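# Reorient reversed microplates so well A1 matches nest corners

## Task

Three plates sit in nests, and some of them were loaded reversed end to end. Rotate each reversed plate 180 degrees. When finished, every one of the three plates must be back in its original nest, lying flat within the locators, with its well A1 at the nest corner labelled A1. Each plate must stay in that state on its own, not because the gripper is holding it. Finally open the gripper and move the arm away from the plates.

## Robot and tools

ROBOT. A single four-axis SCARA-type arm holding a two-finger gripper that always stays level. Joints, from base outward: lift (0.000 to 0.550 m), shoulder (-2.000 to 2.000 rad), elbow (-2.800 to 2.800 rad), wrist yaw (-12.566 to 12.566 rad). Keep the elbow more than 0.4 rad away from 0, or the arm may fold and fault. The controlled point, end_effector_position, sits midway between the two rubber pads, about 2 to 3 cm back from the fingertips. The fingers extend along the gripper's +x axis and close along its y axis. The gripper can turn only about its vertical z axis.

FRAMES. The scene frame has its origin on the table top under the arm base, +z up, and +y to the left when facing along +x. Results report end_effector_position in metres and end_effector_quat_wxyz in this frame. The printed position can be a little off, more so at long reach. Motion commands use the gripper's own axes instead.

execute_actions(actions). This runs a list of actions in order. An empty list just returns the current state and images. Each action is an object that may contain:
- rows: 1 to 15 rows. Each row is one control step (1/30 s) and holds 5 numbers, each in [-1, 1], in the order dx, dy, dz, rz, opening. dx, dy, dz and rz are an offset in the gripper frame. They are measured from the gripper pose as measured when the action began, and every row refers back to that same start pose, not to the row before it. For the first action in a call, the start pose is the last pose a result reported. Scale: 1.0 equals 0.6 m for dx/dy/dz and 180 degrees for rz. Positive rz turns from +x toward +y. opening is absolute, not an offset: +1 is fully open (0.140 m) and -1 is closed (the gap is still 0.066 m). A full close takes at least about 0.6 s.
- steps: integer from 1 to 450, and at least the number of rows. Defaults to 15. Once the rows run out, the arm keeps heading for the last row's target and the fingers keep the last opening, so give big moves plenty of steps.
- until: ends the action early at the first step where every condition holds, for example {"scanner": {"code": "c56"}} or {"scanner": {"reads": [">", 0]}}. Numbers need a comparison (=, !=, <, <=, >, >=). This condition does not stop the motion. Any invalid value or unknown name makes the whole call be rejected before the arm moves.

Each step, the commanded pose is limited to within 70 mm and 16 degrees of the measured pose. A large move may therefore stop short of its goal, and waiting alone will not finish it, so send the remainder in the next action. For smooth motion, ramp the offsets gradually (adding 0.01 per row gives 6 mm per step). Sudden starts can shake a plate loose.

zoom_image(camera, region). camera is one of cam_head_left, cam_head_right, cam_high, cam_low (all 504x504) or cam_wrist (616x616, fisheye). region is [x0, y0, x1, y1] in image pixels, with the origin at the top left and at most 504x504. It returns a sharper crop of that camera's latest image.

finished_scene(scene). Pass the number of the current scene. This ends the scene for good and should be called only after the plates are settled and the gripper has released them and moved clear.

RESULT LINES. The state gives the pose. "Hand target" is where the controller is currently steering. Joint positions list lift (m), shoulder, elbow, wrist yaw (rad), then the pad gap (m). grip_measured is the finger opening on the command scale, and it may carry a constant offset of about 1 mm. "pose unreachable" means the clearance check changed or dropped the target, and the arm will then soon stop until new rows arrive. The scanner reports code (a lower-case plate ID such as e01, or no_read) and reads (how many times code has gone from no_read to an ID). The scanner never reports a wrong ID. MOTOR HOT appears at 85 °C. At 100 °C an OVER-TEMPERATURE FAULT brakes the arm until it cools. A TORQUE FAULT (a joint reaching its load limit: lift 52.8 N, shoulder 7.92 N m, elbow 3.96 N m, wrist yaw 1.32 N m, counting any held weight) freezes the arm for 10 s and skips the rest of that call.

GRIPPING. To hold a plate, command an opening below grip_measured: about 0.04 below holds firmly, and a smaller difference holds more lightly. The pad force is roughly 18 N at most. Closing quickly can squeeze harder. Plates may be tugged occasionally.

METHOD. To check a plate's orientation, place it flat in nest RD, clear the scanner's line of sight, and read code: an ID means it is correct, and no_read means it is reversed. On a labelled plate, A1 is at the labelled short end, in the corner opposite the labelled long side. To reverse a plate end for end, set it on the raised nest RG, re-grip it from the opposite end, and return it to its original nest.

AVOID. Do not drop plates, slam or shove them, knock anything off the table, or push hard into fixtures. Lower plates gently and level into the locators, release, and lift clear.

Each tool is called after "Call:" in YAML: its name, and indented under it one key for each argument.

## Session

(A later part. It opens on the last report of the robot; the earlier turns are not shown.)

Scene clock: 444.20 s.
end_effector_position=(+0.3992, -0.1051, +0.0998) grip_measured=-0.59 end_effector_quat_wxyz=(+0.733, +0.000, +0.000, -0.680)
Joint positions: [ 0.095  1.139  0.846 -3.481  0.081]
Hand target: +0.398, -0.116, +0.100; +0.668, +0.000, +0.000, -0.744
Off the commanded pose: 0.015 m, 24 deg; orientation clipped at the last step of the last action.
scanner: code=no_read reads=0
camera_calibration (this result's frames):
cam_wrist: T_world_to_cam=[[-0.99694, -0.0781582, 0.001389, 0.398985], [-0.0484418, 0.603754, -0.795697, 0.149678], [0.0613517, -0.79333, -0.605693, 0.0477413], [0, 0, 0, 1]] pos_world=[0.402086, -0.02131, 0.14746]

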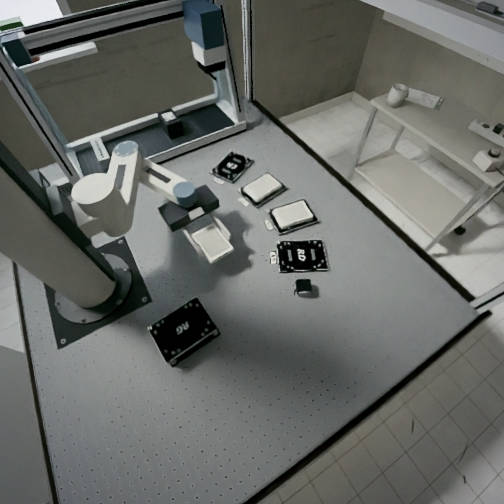

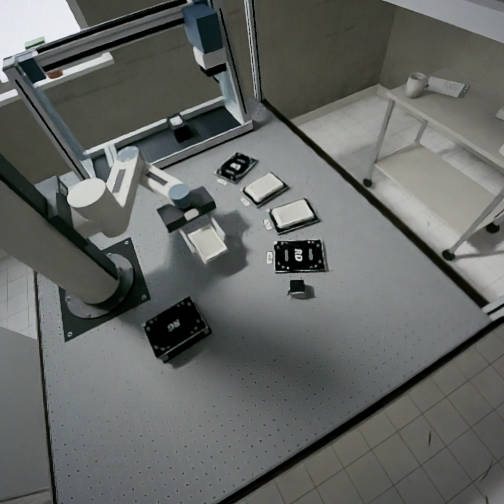

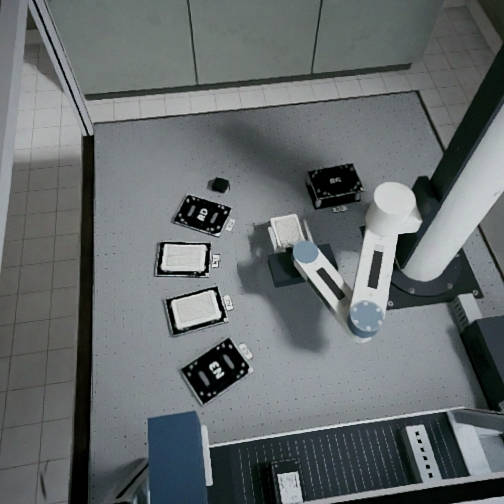

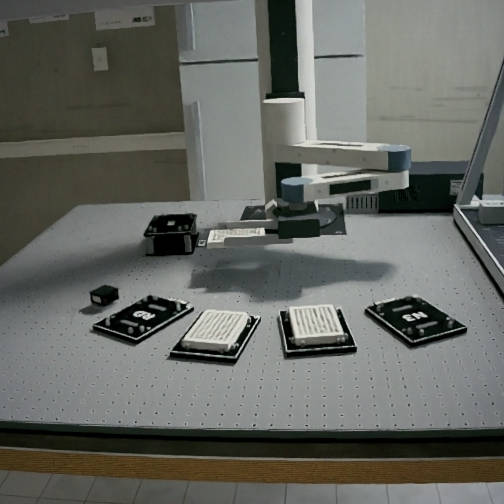

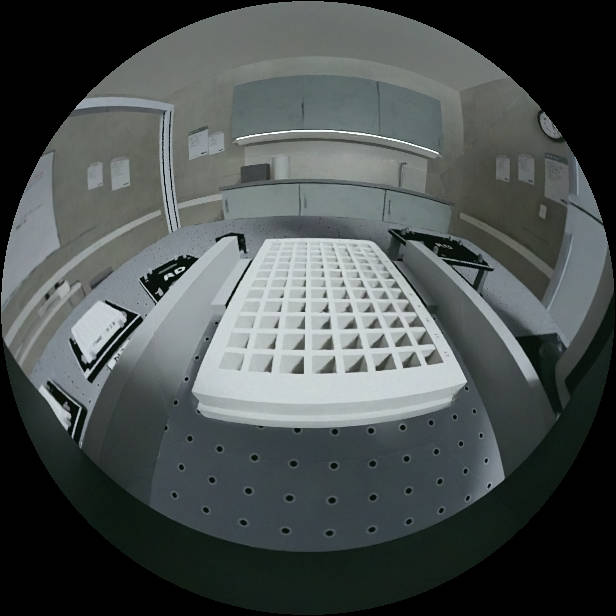

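Call:
execute_actions:
  actions: []

Scene clock: 459.67 s.
end_effector_position=(+0.3981, -0.1160, +0.1000) grip_measured=-0.59 end_effector_quat_wxyz=(+0.668, +0.000, +0.000, -0.744)
Joint positions: [ 0.095  1.046  0.945 -3.669  0.081]
Hand target: +0.398, -0.116, +0.100; +0.668, +0.000, +0.000, -0.744
Off the commanded pose: 0.004 m, 14 deg; orientation clipped at the last step of the last action.
scanner: code=no_read reads=0
camera_calibration (this result's frames):
cam_wrist: T_world_to_cam=[[-0.994615, 0.103631, 0.001389, 0.417215], [0.0616696, 0.602547, -0.795697, 0.112374], [-0.0832961, -0.791327, -0.605693, 0.097017], [0, 0, 0, 1]] pos_world=[0.416119, -0.0341752, 0.147599]

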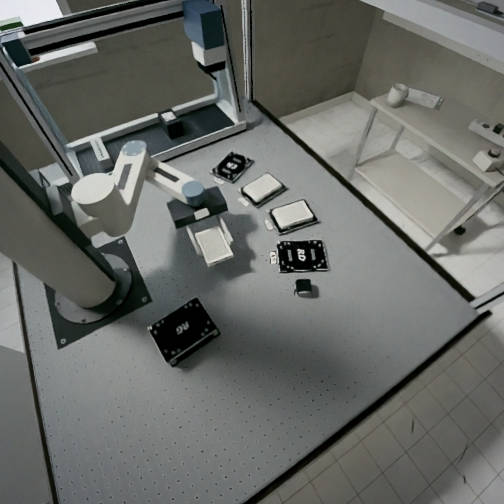

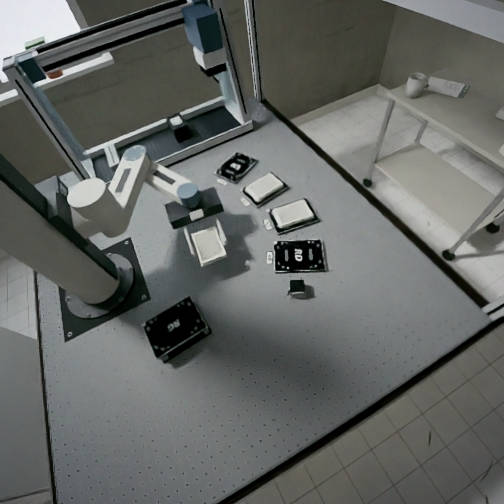

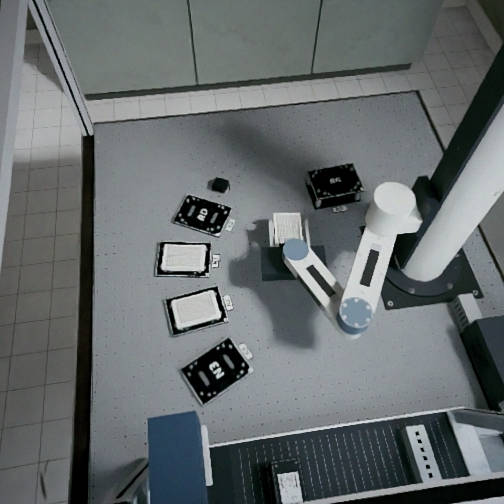

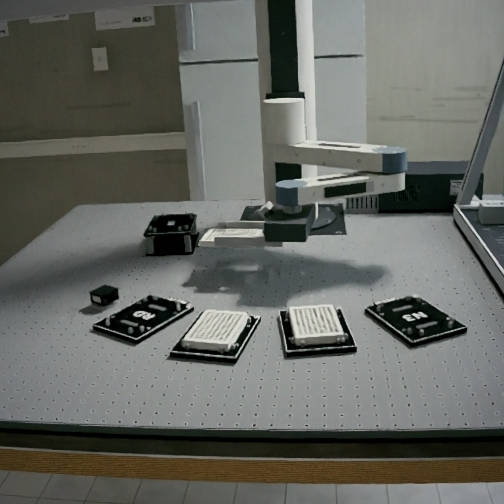

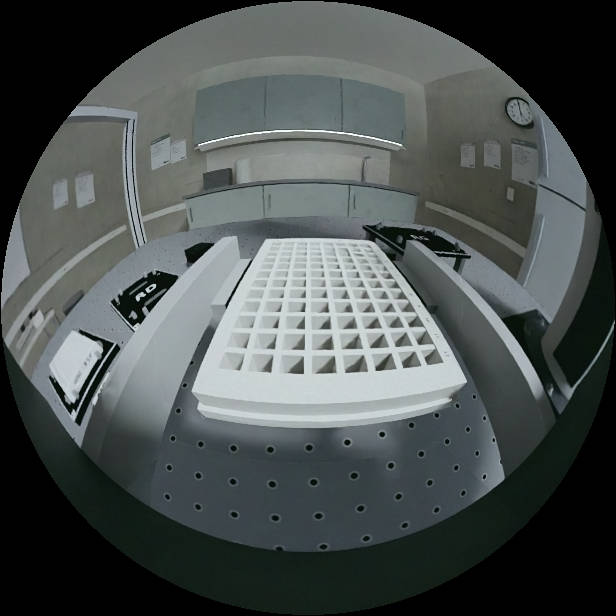

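Call:
execute_actions:
  actions:
    - {"rows": [[0.006,-0.003,0,-0.01,-0.635],[0.017,-0.01,0,-0.025,-0.635],[0.034,-0.024,0,-0.05,-0.635],[0.058,-0.045,0,-0.08,-0.635],[0.089,-0.07,0,-0.12,-0.635],[0.123,-0.10,0,-0.165,-0.635],[0.165,-0.135,0,-0.215,-0.635],[0.206,-0.17,0,-0.27,-0.635],[0.257,-0.215,0,-0.33,-0.635],[0.308,-0.26,0,-0.39,-0.635],[0.3427,-0.2922,0,-0.4383,-0.635]], "steps": 24}

Scene clock: 483.37 s.
end_effector_position=(+0.2224, -0.2351, +0.1000) grip_measured=-0.59 end_effector_quat_wxyz=(-0.199, -0.000, -0.000, +0.980)
Joint positions: [ 0.095  0.133  1.003 -3.877  0.081]
Hand target: +0.202, -0.278, +0.100; -0.117, -0.000, -0.000, +0.993
Off the commanded pose: 0.070 m, 18 deg; position and orientation clipped at the last step of the last action.
scanner: code=no_read reads=0
camera_calibration (this result's frames):
cam_wrist: T_world_to_cam=[[-0.393195, 0.919454, 0.001389, 0.312849], [0.556473, 0.239172, -0.795697, -0.000498449], [-0.731939, -0.312091, -0.605693, 0.245048], [0, 0, 0, 1]] pos_world=[0.302648, -0.211054, 0.147592]

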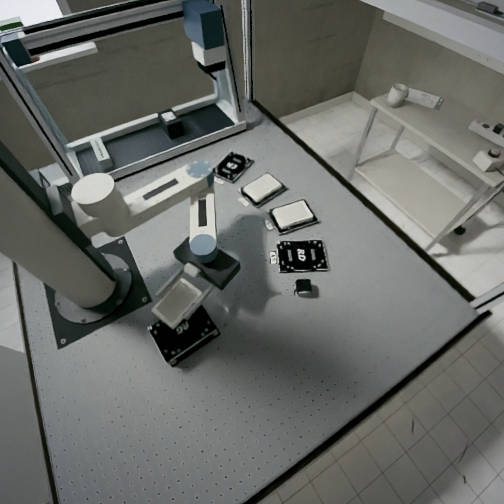

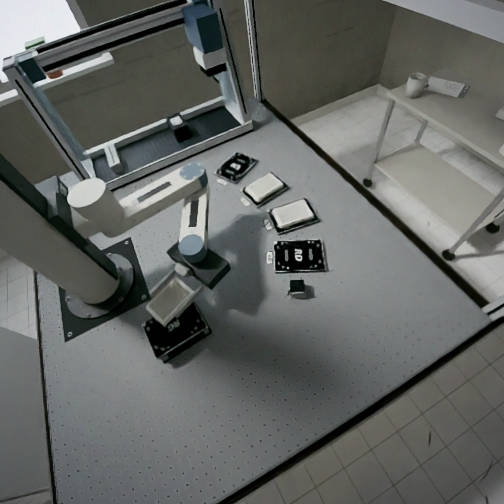

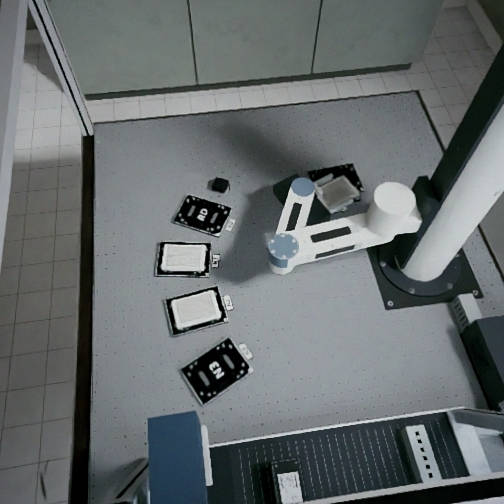

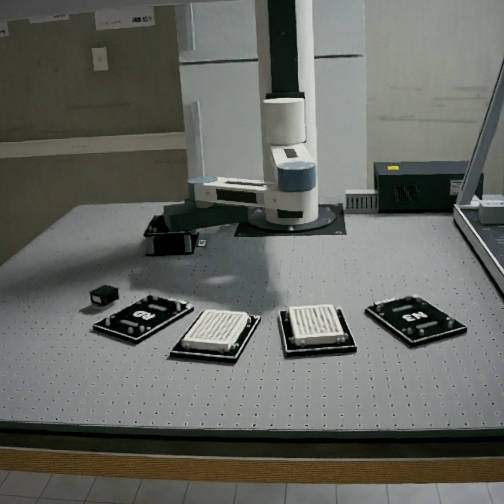

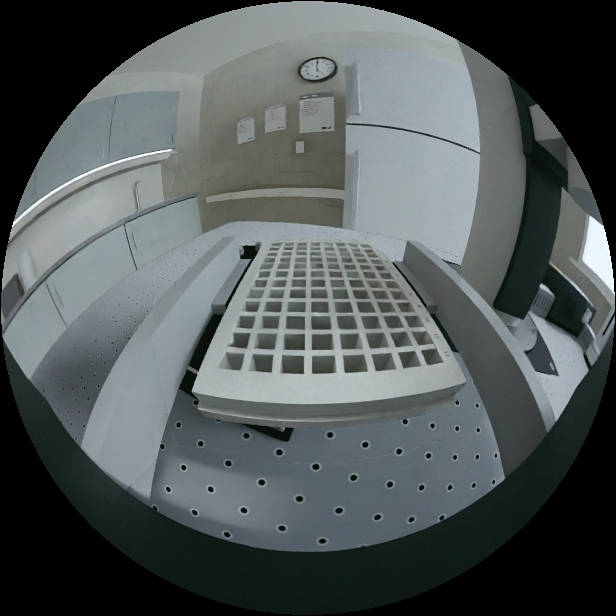

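Refreshing the pose after the arm settles.

Call:
execute_actions:
  actions: []

Scene clock: 485.30 s.
end_effector_position=(+0.2023, -0.2783, +0.1000) grip_measured=-0.59 end_effector_quat_wxyz=(-0.117, -0.000, -0.000, +0.993)
Joint positions: [ 0.095 -0.125  1.199 -3.981  0.081]
Hand target: +0.202, -0.278, +0.100; -0.117, -0.000, -0.000, +0.993
Off the commanded pose: 0.023 m, 8 deg; position and orientation clipped at the last step of the last action.
scanner: code=no_read reads=0
camera_calibration (this result's frames):
cam_wrist: T_world_to_cam=[[-0.235904, 0.971775, 0.001389, 0.327405], [0.588338, 0.14396, -0.795697, -0.0119135], [-0.773439, -0.186891, -0.605693, 0.260083], [0, 0, 0, 1]] pos_world=[0.285404, -0.267842, 0.147596]

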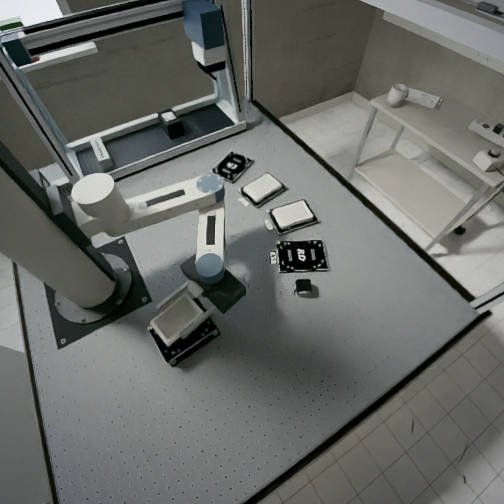

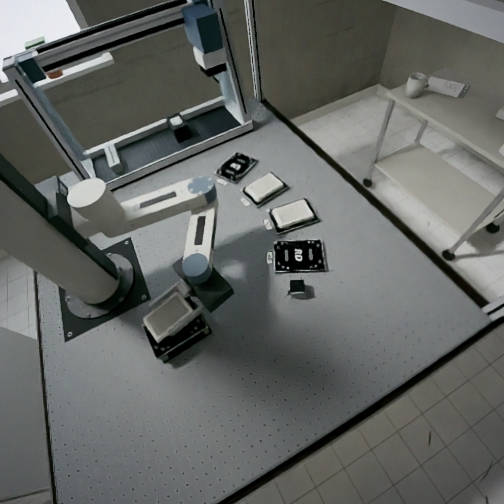

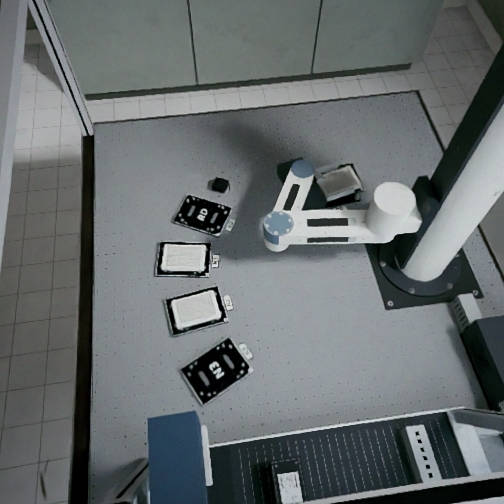

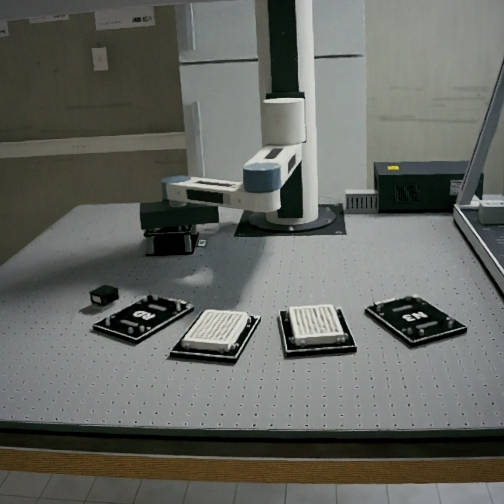

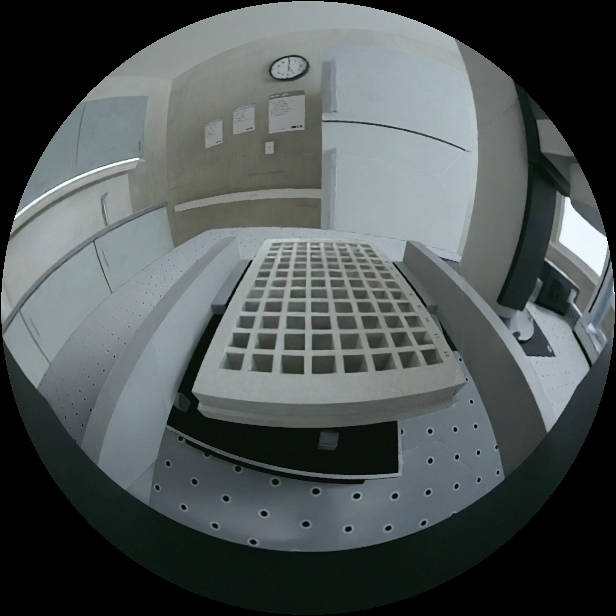

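Call:
execute_actions:
  actions:
    - {"rows": [[0.002,0.008,0,-0.01,-0.635],[0.005,0.02,0,-0.025,-0.635],[0.008,0.03,-0.003,-0.04,-0.635],[0.01,0.0375,-0.0083,-0.0472,-0.635]], "steps": 5}

Call:
execute_actions:
  actions: []

Scene clock: 489.47 s.
end_effector_position=(+0.2022, -0.2879, +0.0997) grip_measured=-0.59 end_effector_quat_wxyz=(-0.087, -0.000, -0.000, +0.996)
Joint positions: [ 0.095 -0.181  1.274 -4.06   0.081]
Hand target: +0.201, -0.300, +0.095; -0.052, -0.000, -0.000, +0.999
Off the commanded pose: 0.015 m, 5 deg.
scanner: code=no_read reads=0
camera_calibration (this result's frames):
cam_wrist: T_world_to_cam=[[-0.177698, 0.984084, 0.001389, 0.328461], [0.595858, 0.108718, -0.795697, -0.0223523], [-0.783184, -0.140566, -0.605693, 0.273421], [0, 0, 0, 1]] pos_world=[0.285824, -0.28237, 0.147367]

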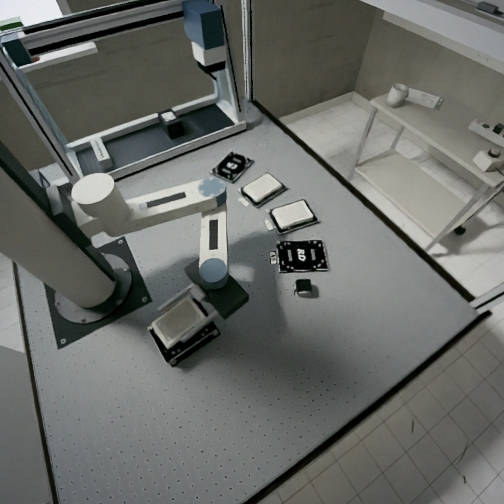

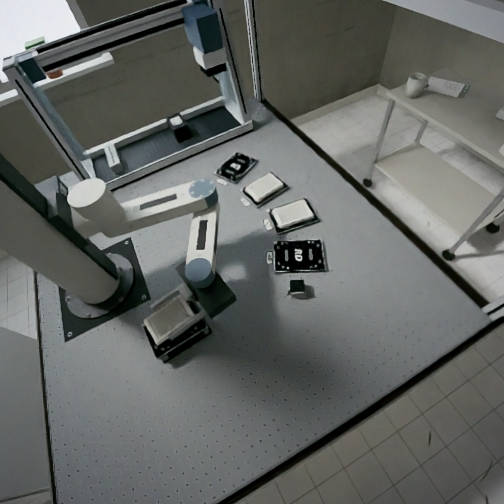

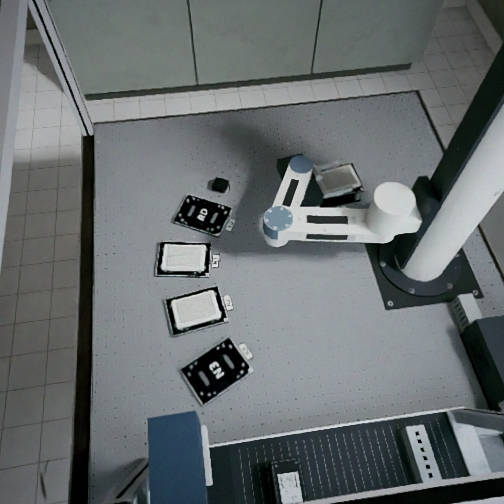

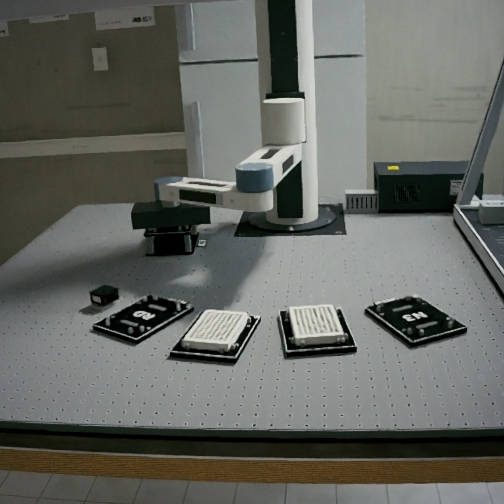

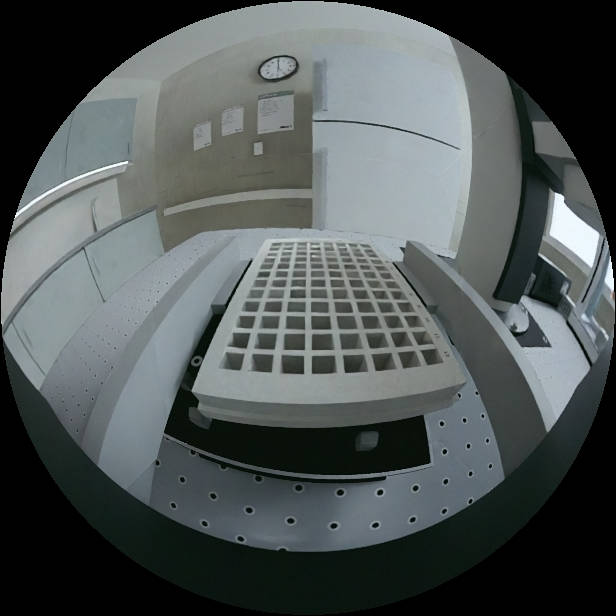

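Scene clock: 489.47 s.
end_effector_position=(+0.2022, -0.2879, +0.0997) grip_measured=-0.59 end_effector_quat_wxyz=(-0.087, -0.000, -0.000, +0.996)
Joint positions: [ 0.095 -0.181  1.274 -4.06   0.081]
Hand target: +0.201, -0.300, +0.095; -0.052, -0.000, -0.000, +0.999
Off the commanded pose: 0.015 m, 5 deg.
scanner: code=no_read reads=0
camera_calibration (this result's frames):
cam_wrist: T_world_to_cam=[[-0.177698, 0.984084, 0.001389, 0.328461], [0.595858, 0.108718, -0.795697, -0.0223523], [-0.783184, -0.140566, -0.605693, 0.273421], [0, 0, 0, 1]] pos_world=[0.285824, -0.28237, 0.147367]

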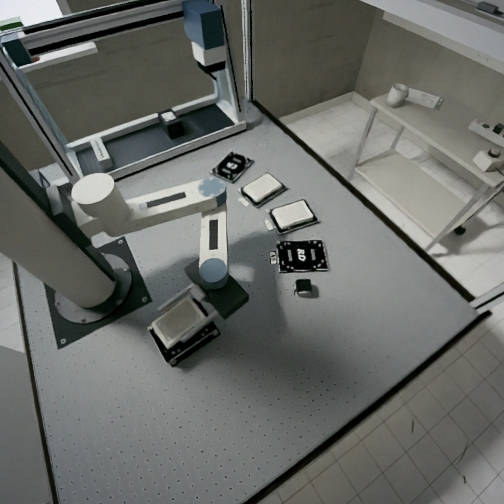

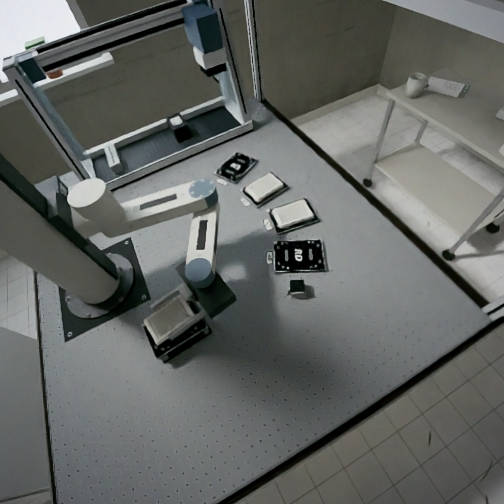

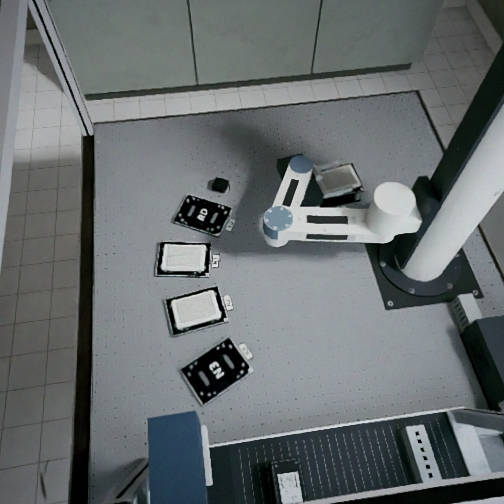

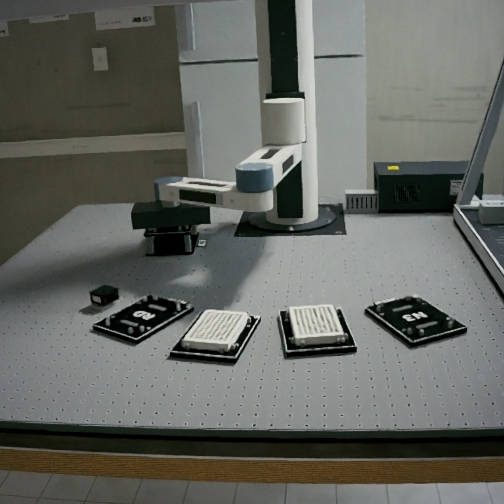

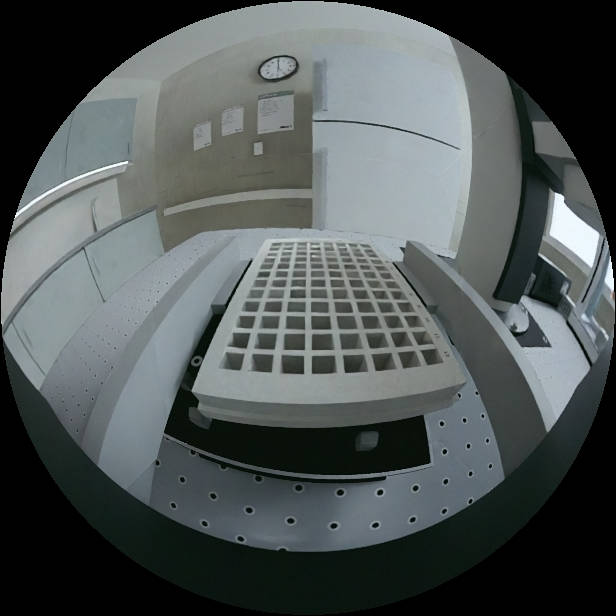

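Call:
execute_actions:
  actions: []

Scene clock: 491.23 s.
end_effector_position=(+0.2014, -0.3003, +0.0949) grip_measured=-0.59 end_effector_quat_wxyz=(-0.052, -0.000, -0.000, +0.999)
Joint positions: [ 0.09  -0.253  1.369 -4.153  0.081]
Hand target: +0.201, -0.300, +0.095; -0.052, -0.000, -0.000, +0.999
Off the commanded pose: 0.001 m, 1 deg.
scanner: code=no_read reads=0
camera_calibration (this result's frames):
cam_wrist: T_world_to_cam=[[-0.107708, 0.994182, 0.001389, 0.329458], [0.602051, 0.0663369, -0.795697, -0.0383153], [-0.79116, -0.0848667, -0.605693, 0.286478], [0, 0, 0, 1]] pos_world=[0.285203, -0.300687, 0.142573]

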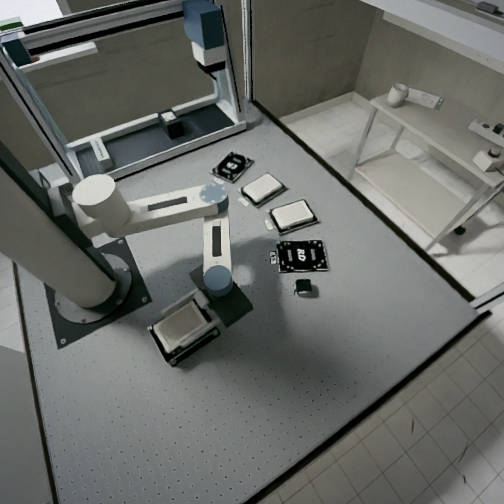

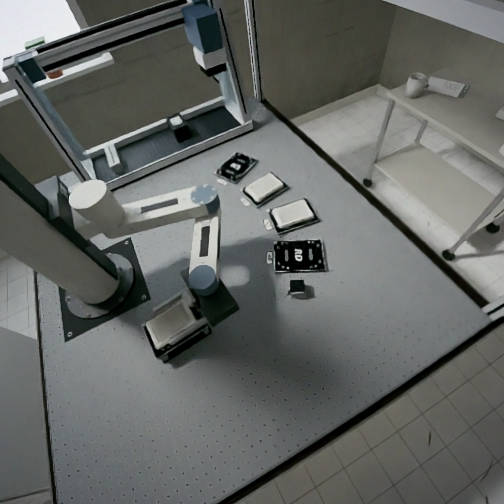

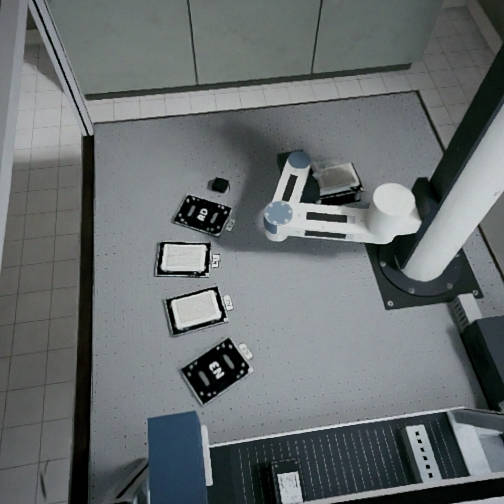

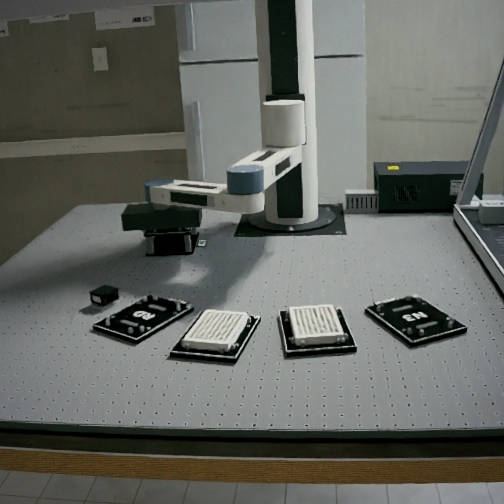

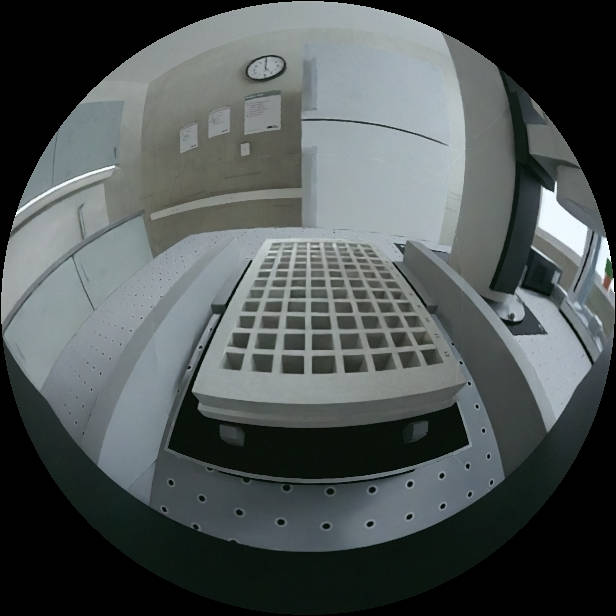

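Call:
execute_actions:
  actions:
    - {"rows": [[-0.0003,0.0022,0,-0.0057,-0.635]], "steps": 3}

Scene clock: 493.23 s.
end_effector_position=(+0.2017, -0.3015, +0.0949) grip_measured=-0.59 end_effector_quat_wxyz=(-0.044, -0.000, -0.000, +0.999)
Joint positions: [ 0.09  -0.264  1.386 -4.176  0.081]
Hand target: +0.202, -0.302, +0.095; -0.043, -0.000, -0.000, +0.999
Off the commanded pose: 0.000 m, 0 deg.
scanner: code=no_read reads=0
camera_calibration (this result's frames):
cam_wrist: T_world_to_cam=[[-0.0914774, 0.995806, 0.001389, 0.327933], [0.603053, 0.0565079, -0.795697, -0.0415912], [-0.792439, -0.0719506, -0.605693, 0.29078], [0, 0, 0, 1]] pos_world=[0.285506, -0.303285, 0.142574]

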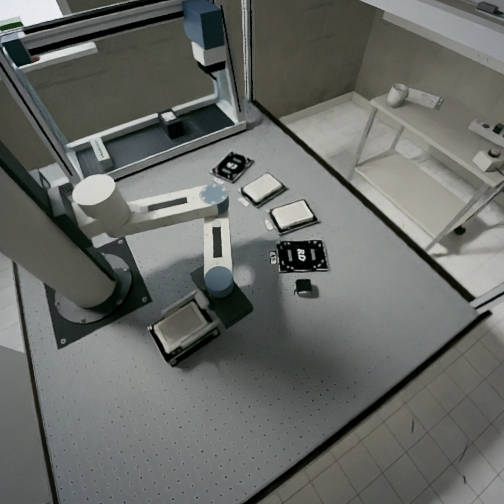

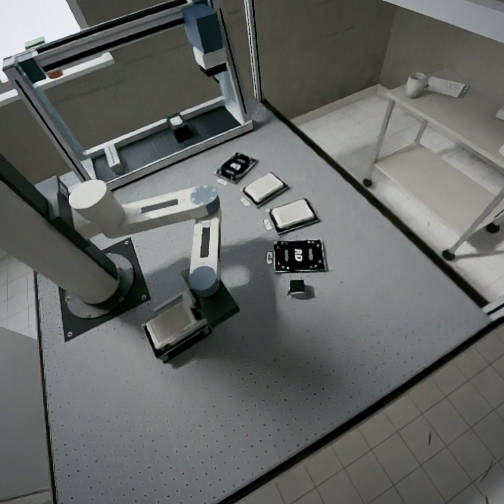

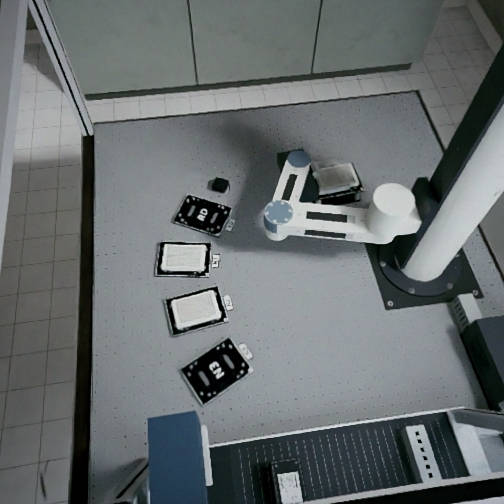

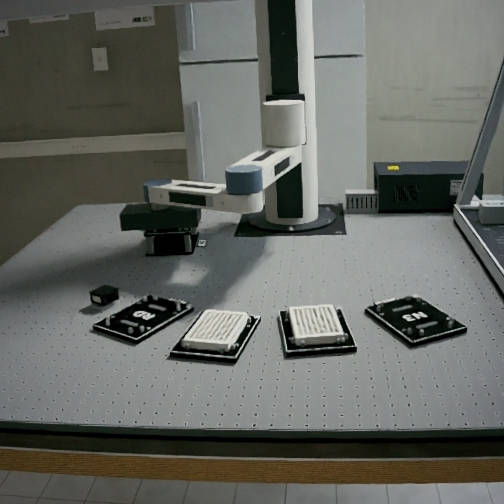

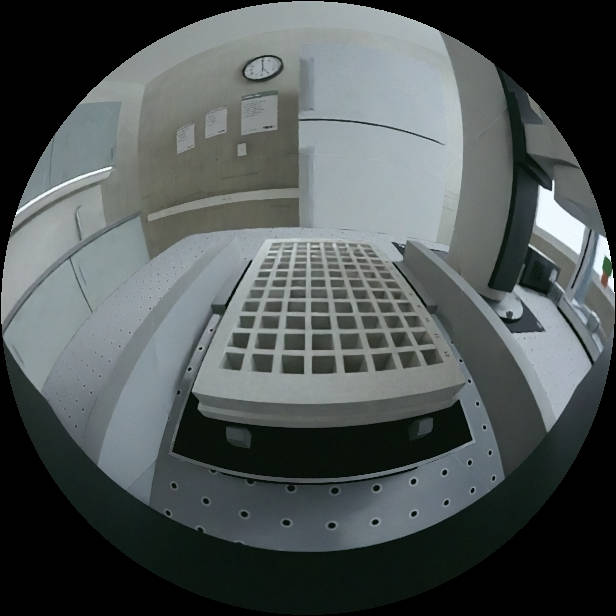

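Call:
zoom_image:
  camera: "cam_wrist"
  region: [160, 360, 270, 470]

Call:
zoom_image:
  camera: "cam_wrist"
  region: [390, 350, 500, 460]

Region (160, 360, 270, 470) of cam_wrist's 616x616 image, scaled by 4.582, with more detail than that image has.

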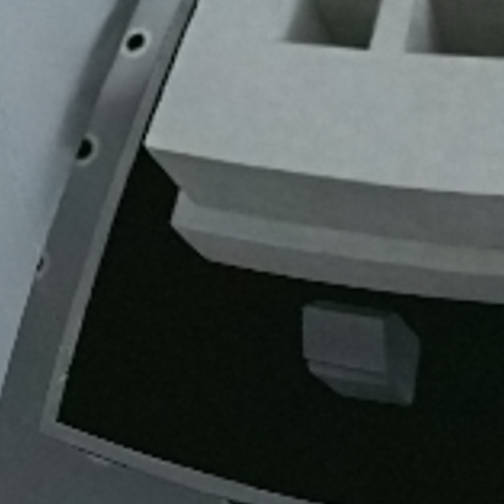

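Region (390, 350, 500, 460) of cam_wrist's 616x616 image, scaled by 4.582, with more detail than that image has.

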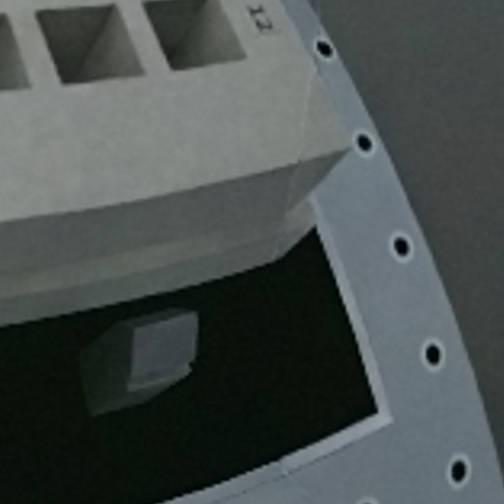

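Call:
execute_actions:
  actions:
    - {"rows": [[0.0004,0.0005,-0.002,-0.0008,-0.635],[0.0004,0.0005,-0.005,-0.0008,-0.635],[0.0004,0.0005,-0.008,-0.0008,-0.635],[0.0004,0.0005,-0.011,-0.0008,-0.635],[0.0004,0.0005,-0.014,-0.0008,-0.635],[0.0004,0.0005,-0.016,-0.0008,-0.635],[0.0004,0.0005,-0.0168,-0.0008,-0.635],[0.0004,0.0005,-0.0168,-0.0008,-0.60],[0.0004,0.0005,-0.0168,-0.0008,-0.55],[0.0004,0.0005,-0.0168,-0.0008,-0.45],[0.0004,0.0005,-0.0168,-0.0008,-0.30]], "steps": 11}

Scene clock: 517.87 s.
end_effector_position=(+0.2016, -0.3019, +0.0848) grip_measured=-0.43 end_effector_quat_wxyz=(-0.043, -0.000, -0.000, +0.999)
Joint positions: [ 0.08  -0.266  1.388 -4.178  0.087]
Hand target: +0.202, -0.302, +0.085; -0.043, -0.000, -0.000, +0.999
Off the commanded pose: 0.000 m, 0 deg.
scanner: code=no_read reads=0
camera_calibration (this result's frames):
cam_wrist: T_world_to_cam=[[-0.0892857, 0.996005, 0.001389, 0.327909], [0.603176, 0.0551806, -0.795697, -0.0499739], [-0.792595, -0.0702066, -0.605693, 0.285063], [0, 0, 0, 1]] pos_world=[0.28536, -0.303828, 0.132441]

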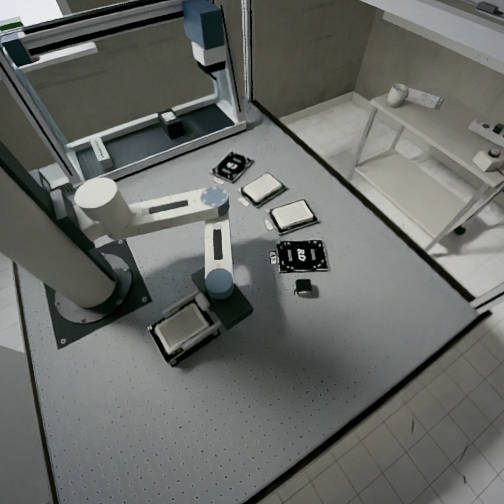

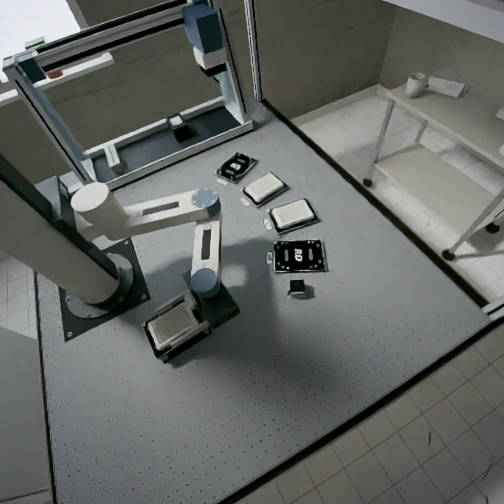

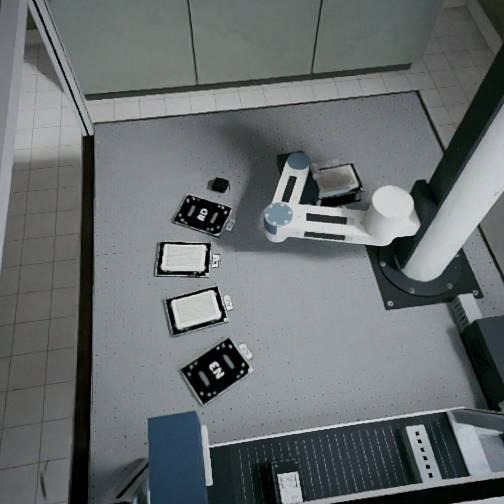

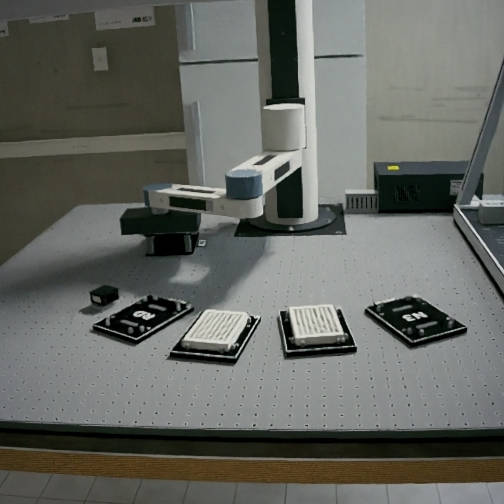

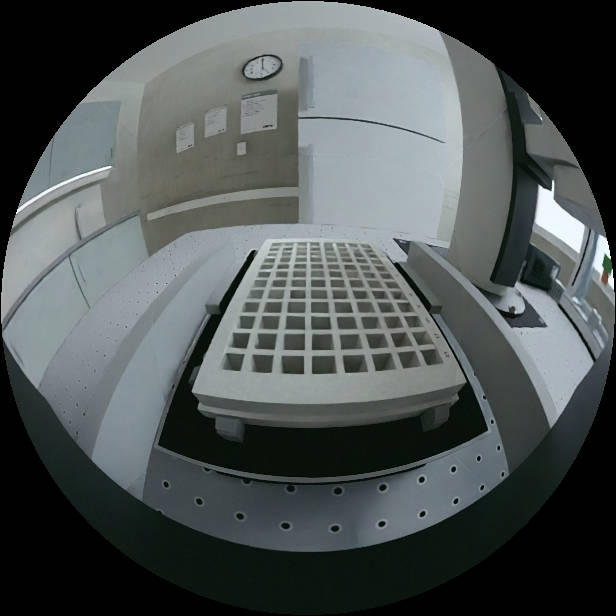

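Call:
execute_actions:
  actions:
    - {"rows": [[0,0,0.006,0,-0.28],[0,0,0.014,0,-0.28],[0,0,0.021,0,-0.28],[0,0,0.021,-0.01,-0.28],[0,0,0.021,-0.04,-0.28],[0,0,0.021,-0.09,-0.28],[0,0,0.021,-0.2,-0.28],[-0.0012,-0.0007,0.021,-0.5,-0.28],[-0.0012,-0.0007,0.021,-0.5,-0.28],[-0.0012,-0.0007,0.021,-0.7,-0.28],[-0.0012,-0.0007,0.021,-0.9993,-0.28]], "steps": 49}

Scene clock: 529.23 s.
end_effector_position=(+0.2004, -0.3022, +0.0974) grip_measured=-0.28 end_effector_quat_wxyz=(+0.986, -0.000, -0.000, +0.165)
Joint positions: [ 0.092 -1.149  1.545 -6.346  0.093]
Hand target: +0.200, -0.302, +0.097; +0.997, -0.000, -0.000, +0.071
Off the commanded pose: 0.002 m, 14 deg; orientation clipped at the last step of the last action.
scanner: code=no_read reads=0
camera_calibration (this result's frames):
cam_wrist: T_world_to_cam=[[0.329966, -0.943992, 0.001389, -0.342175], [-0.571405, -0.200902, -0.795697, 0.118771], [0.751411, 0.26176, -0.605693, 0.0826504], [0, 0, 0, 1]] pos_world=[0.118668, -0.320783, 0.145042]

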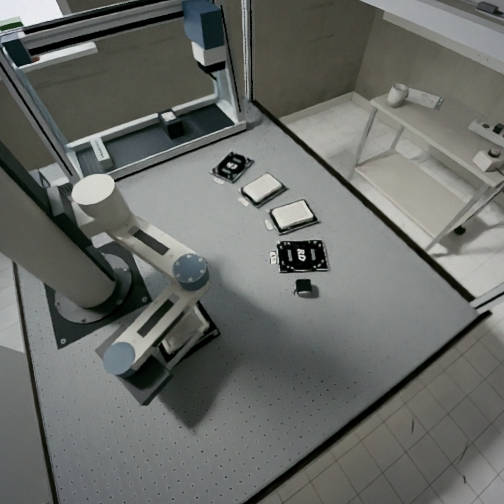

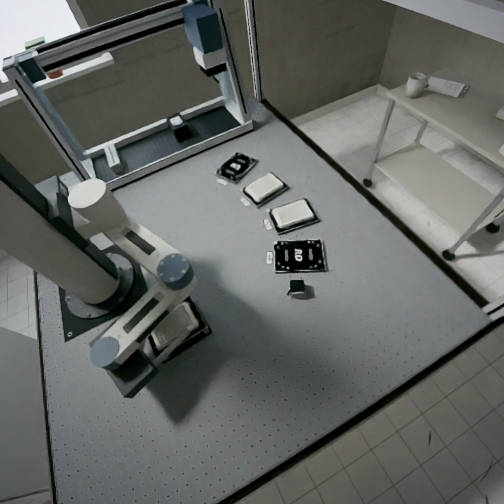

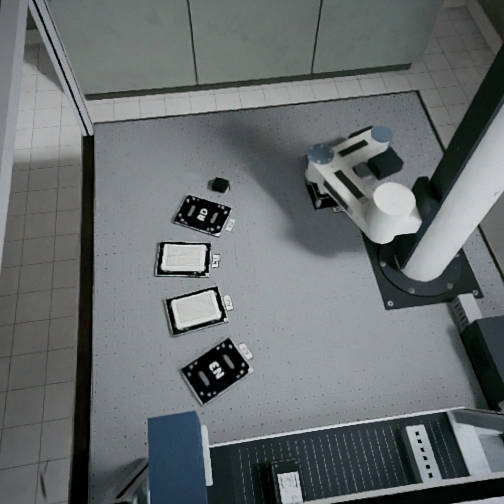

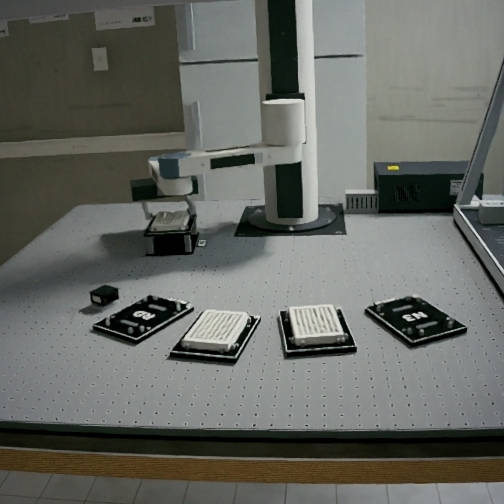

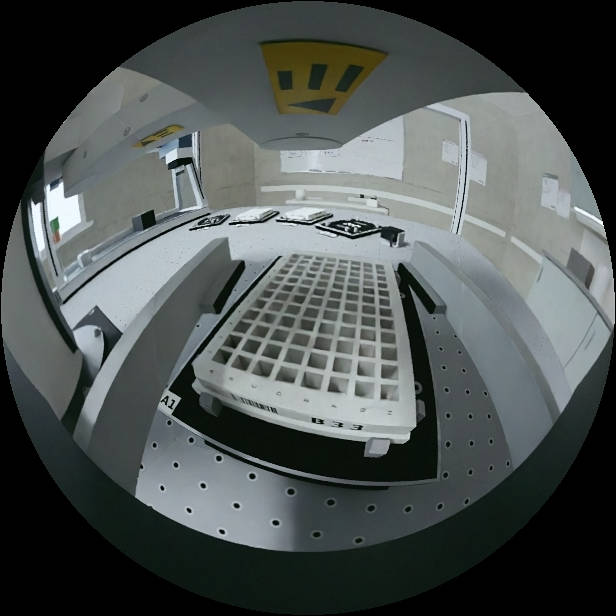

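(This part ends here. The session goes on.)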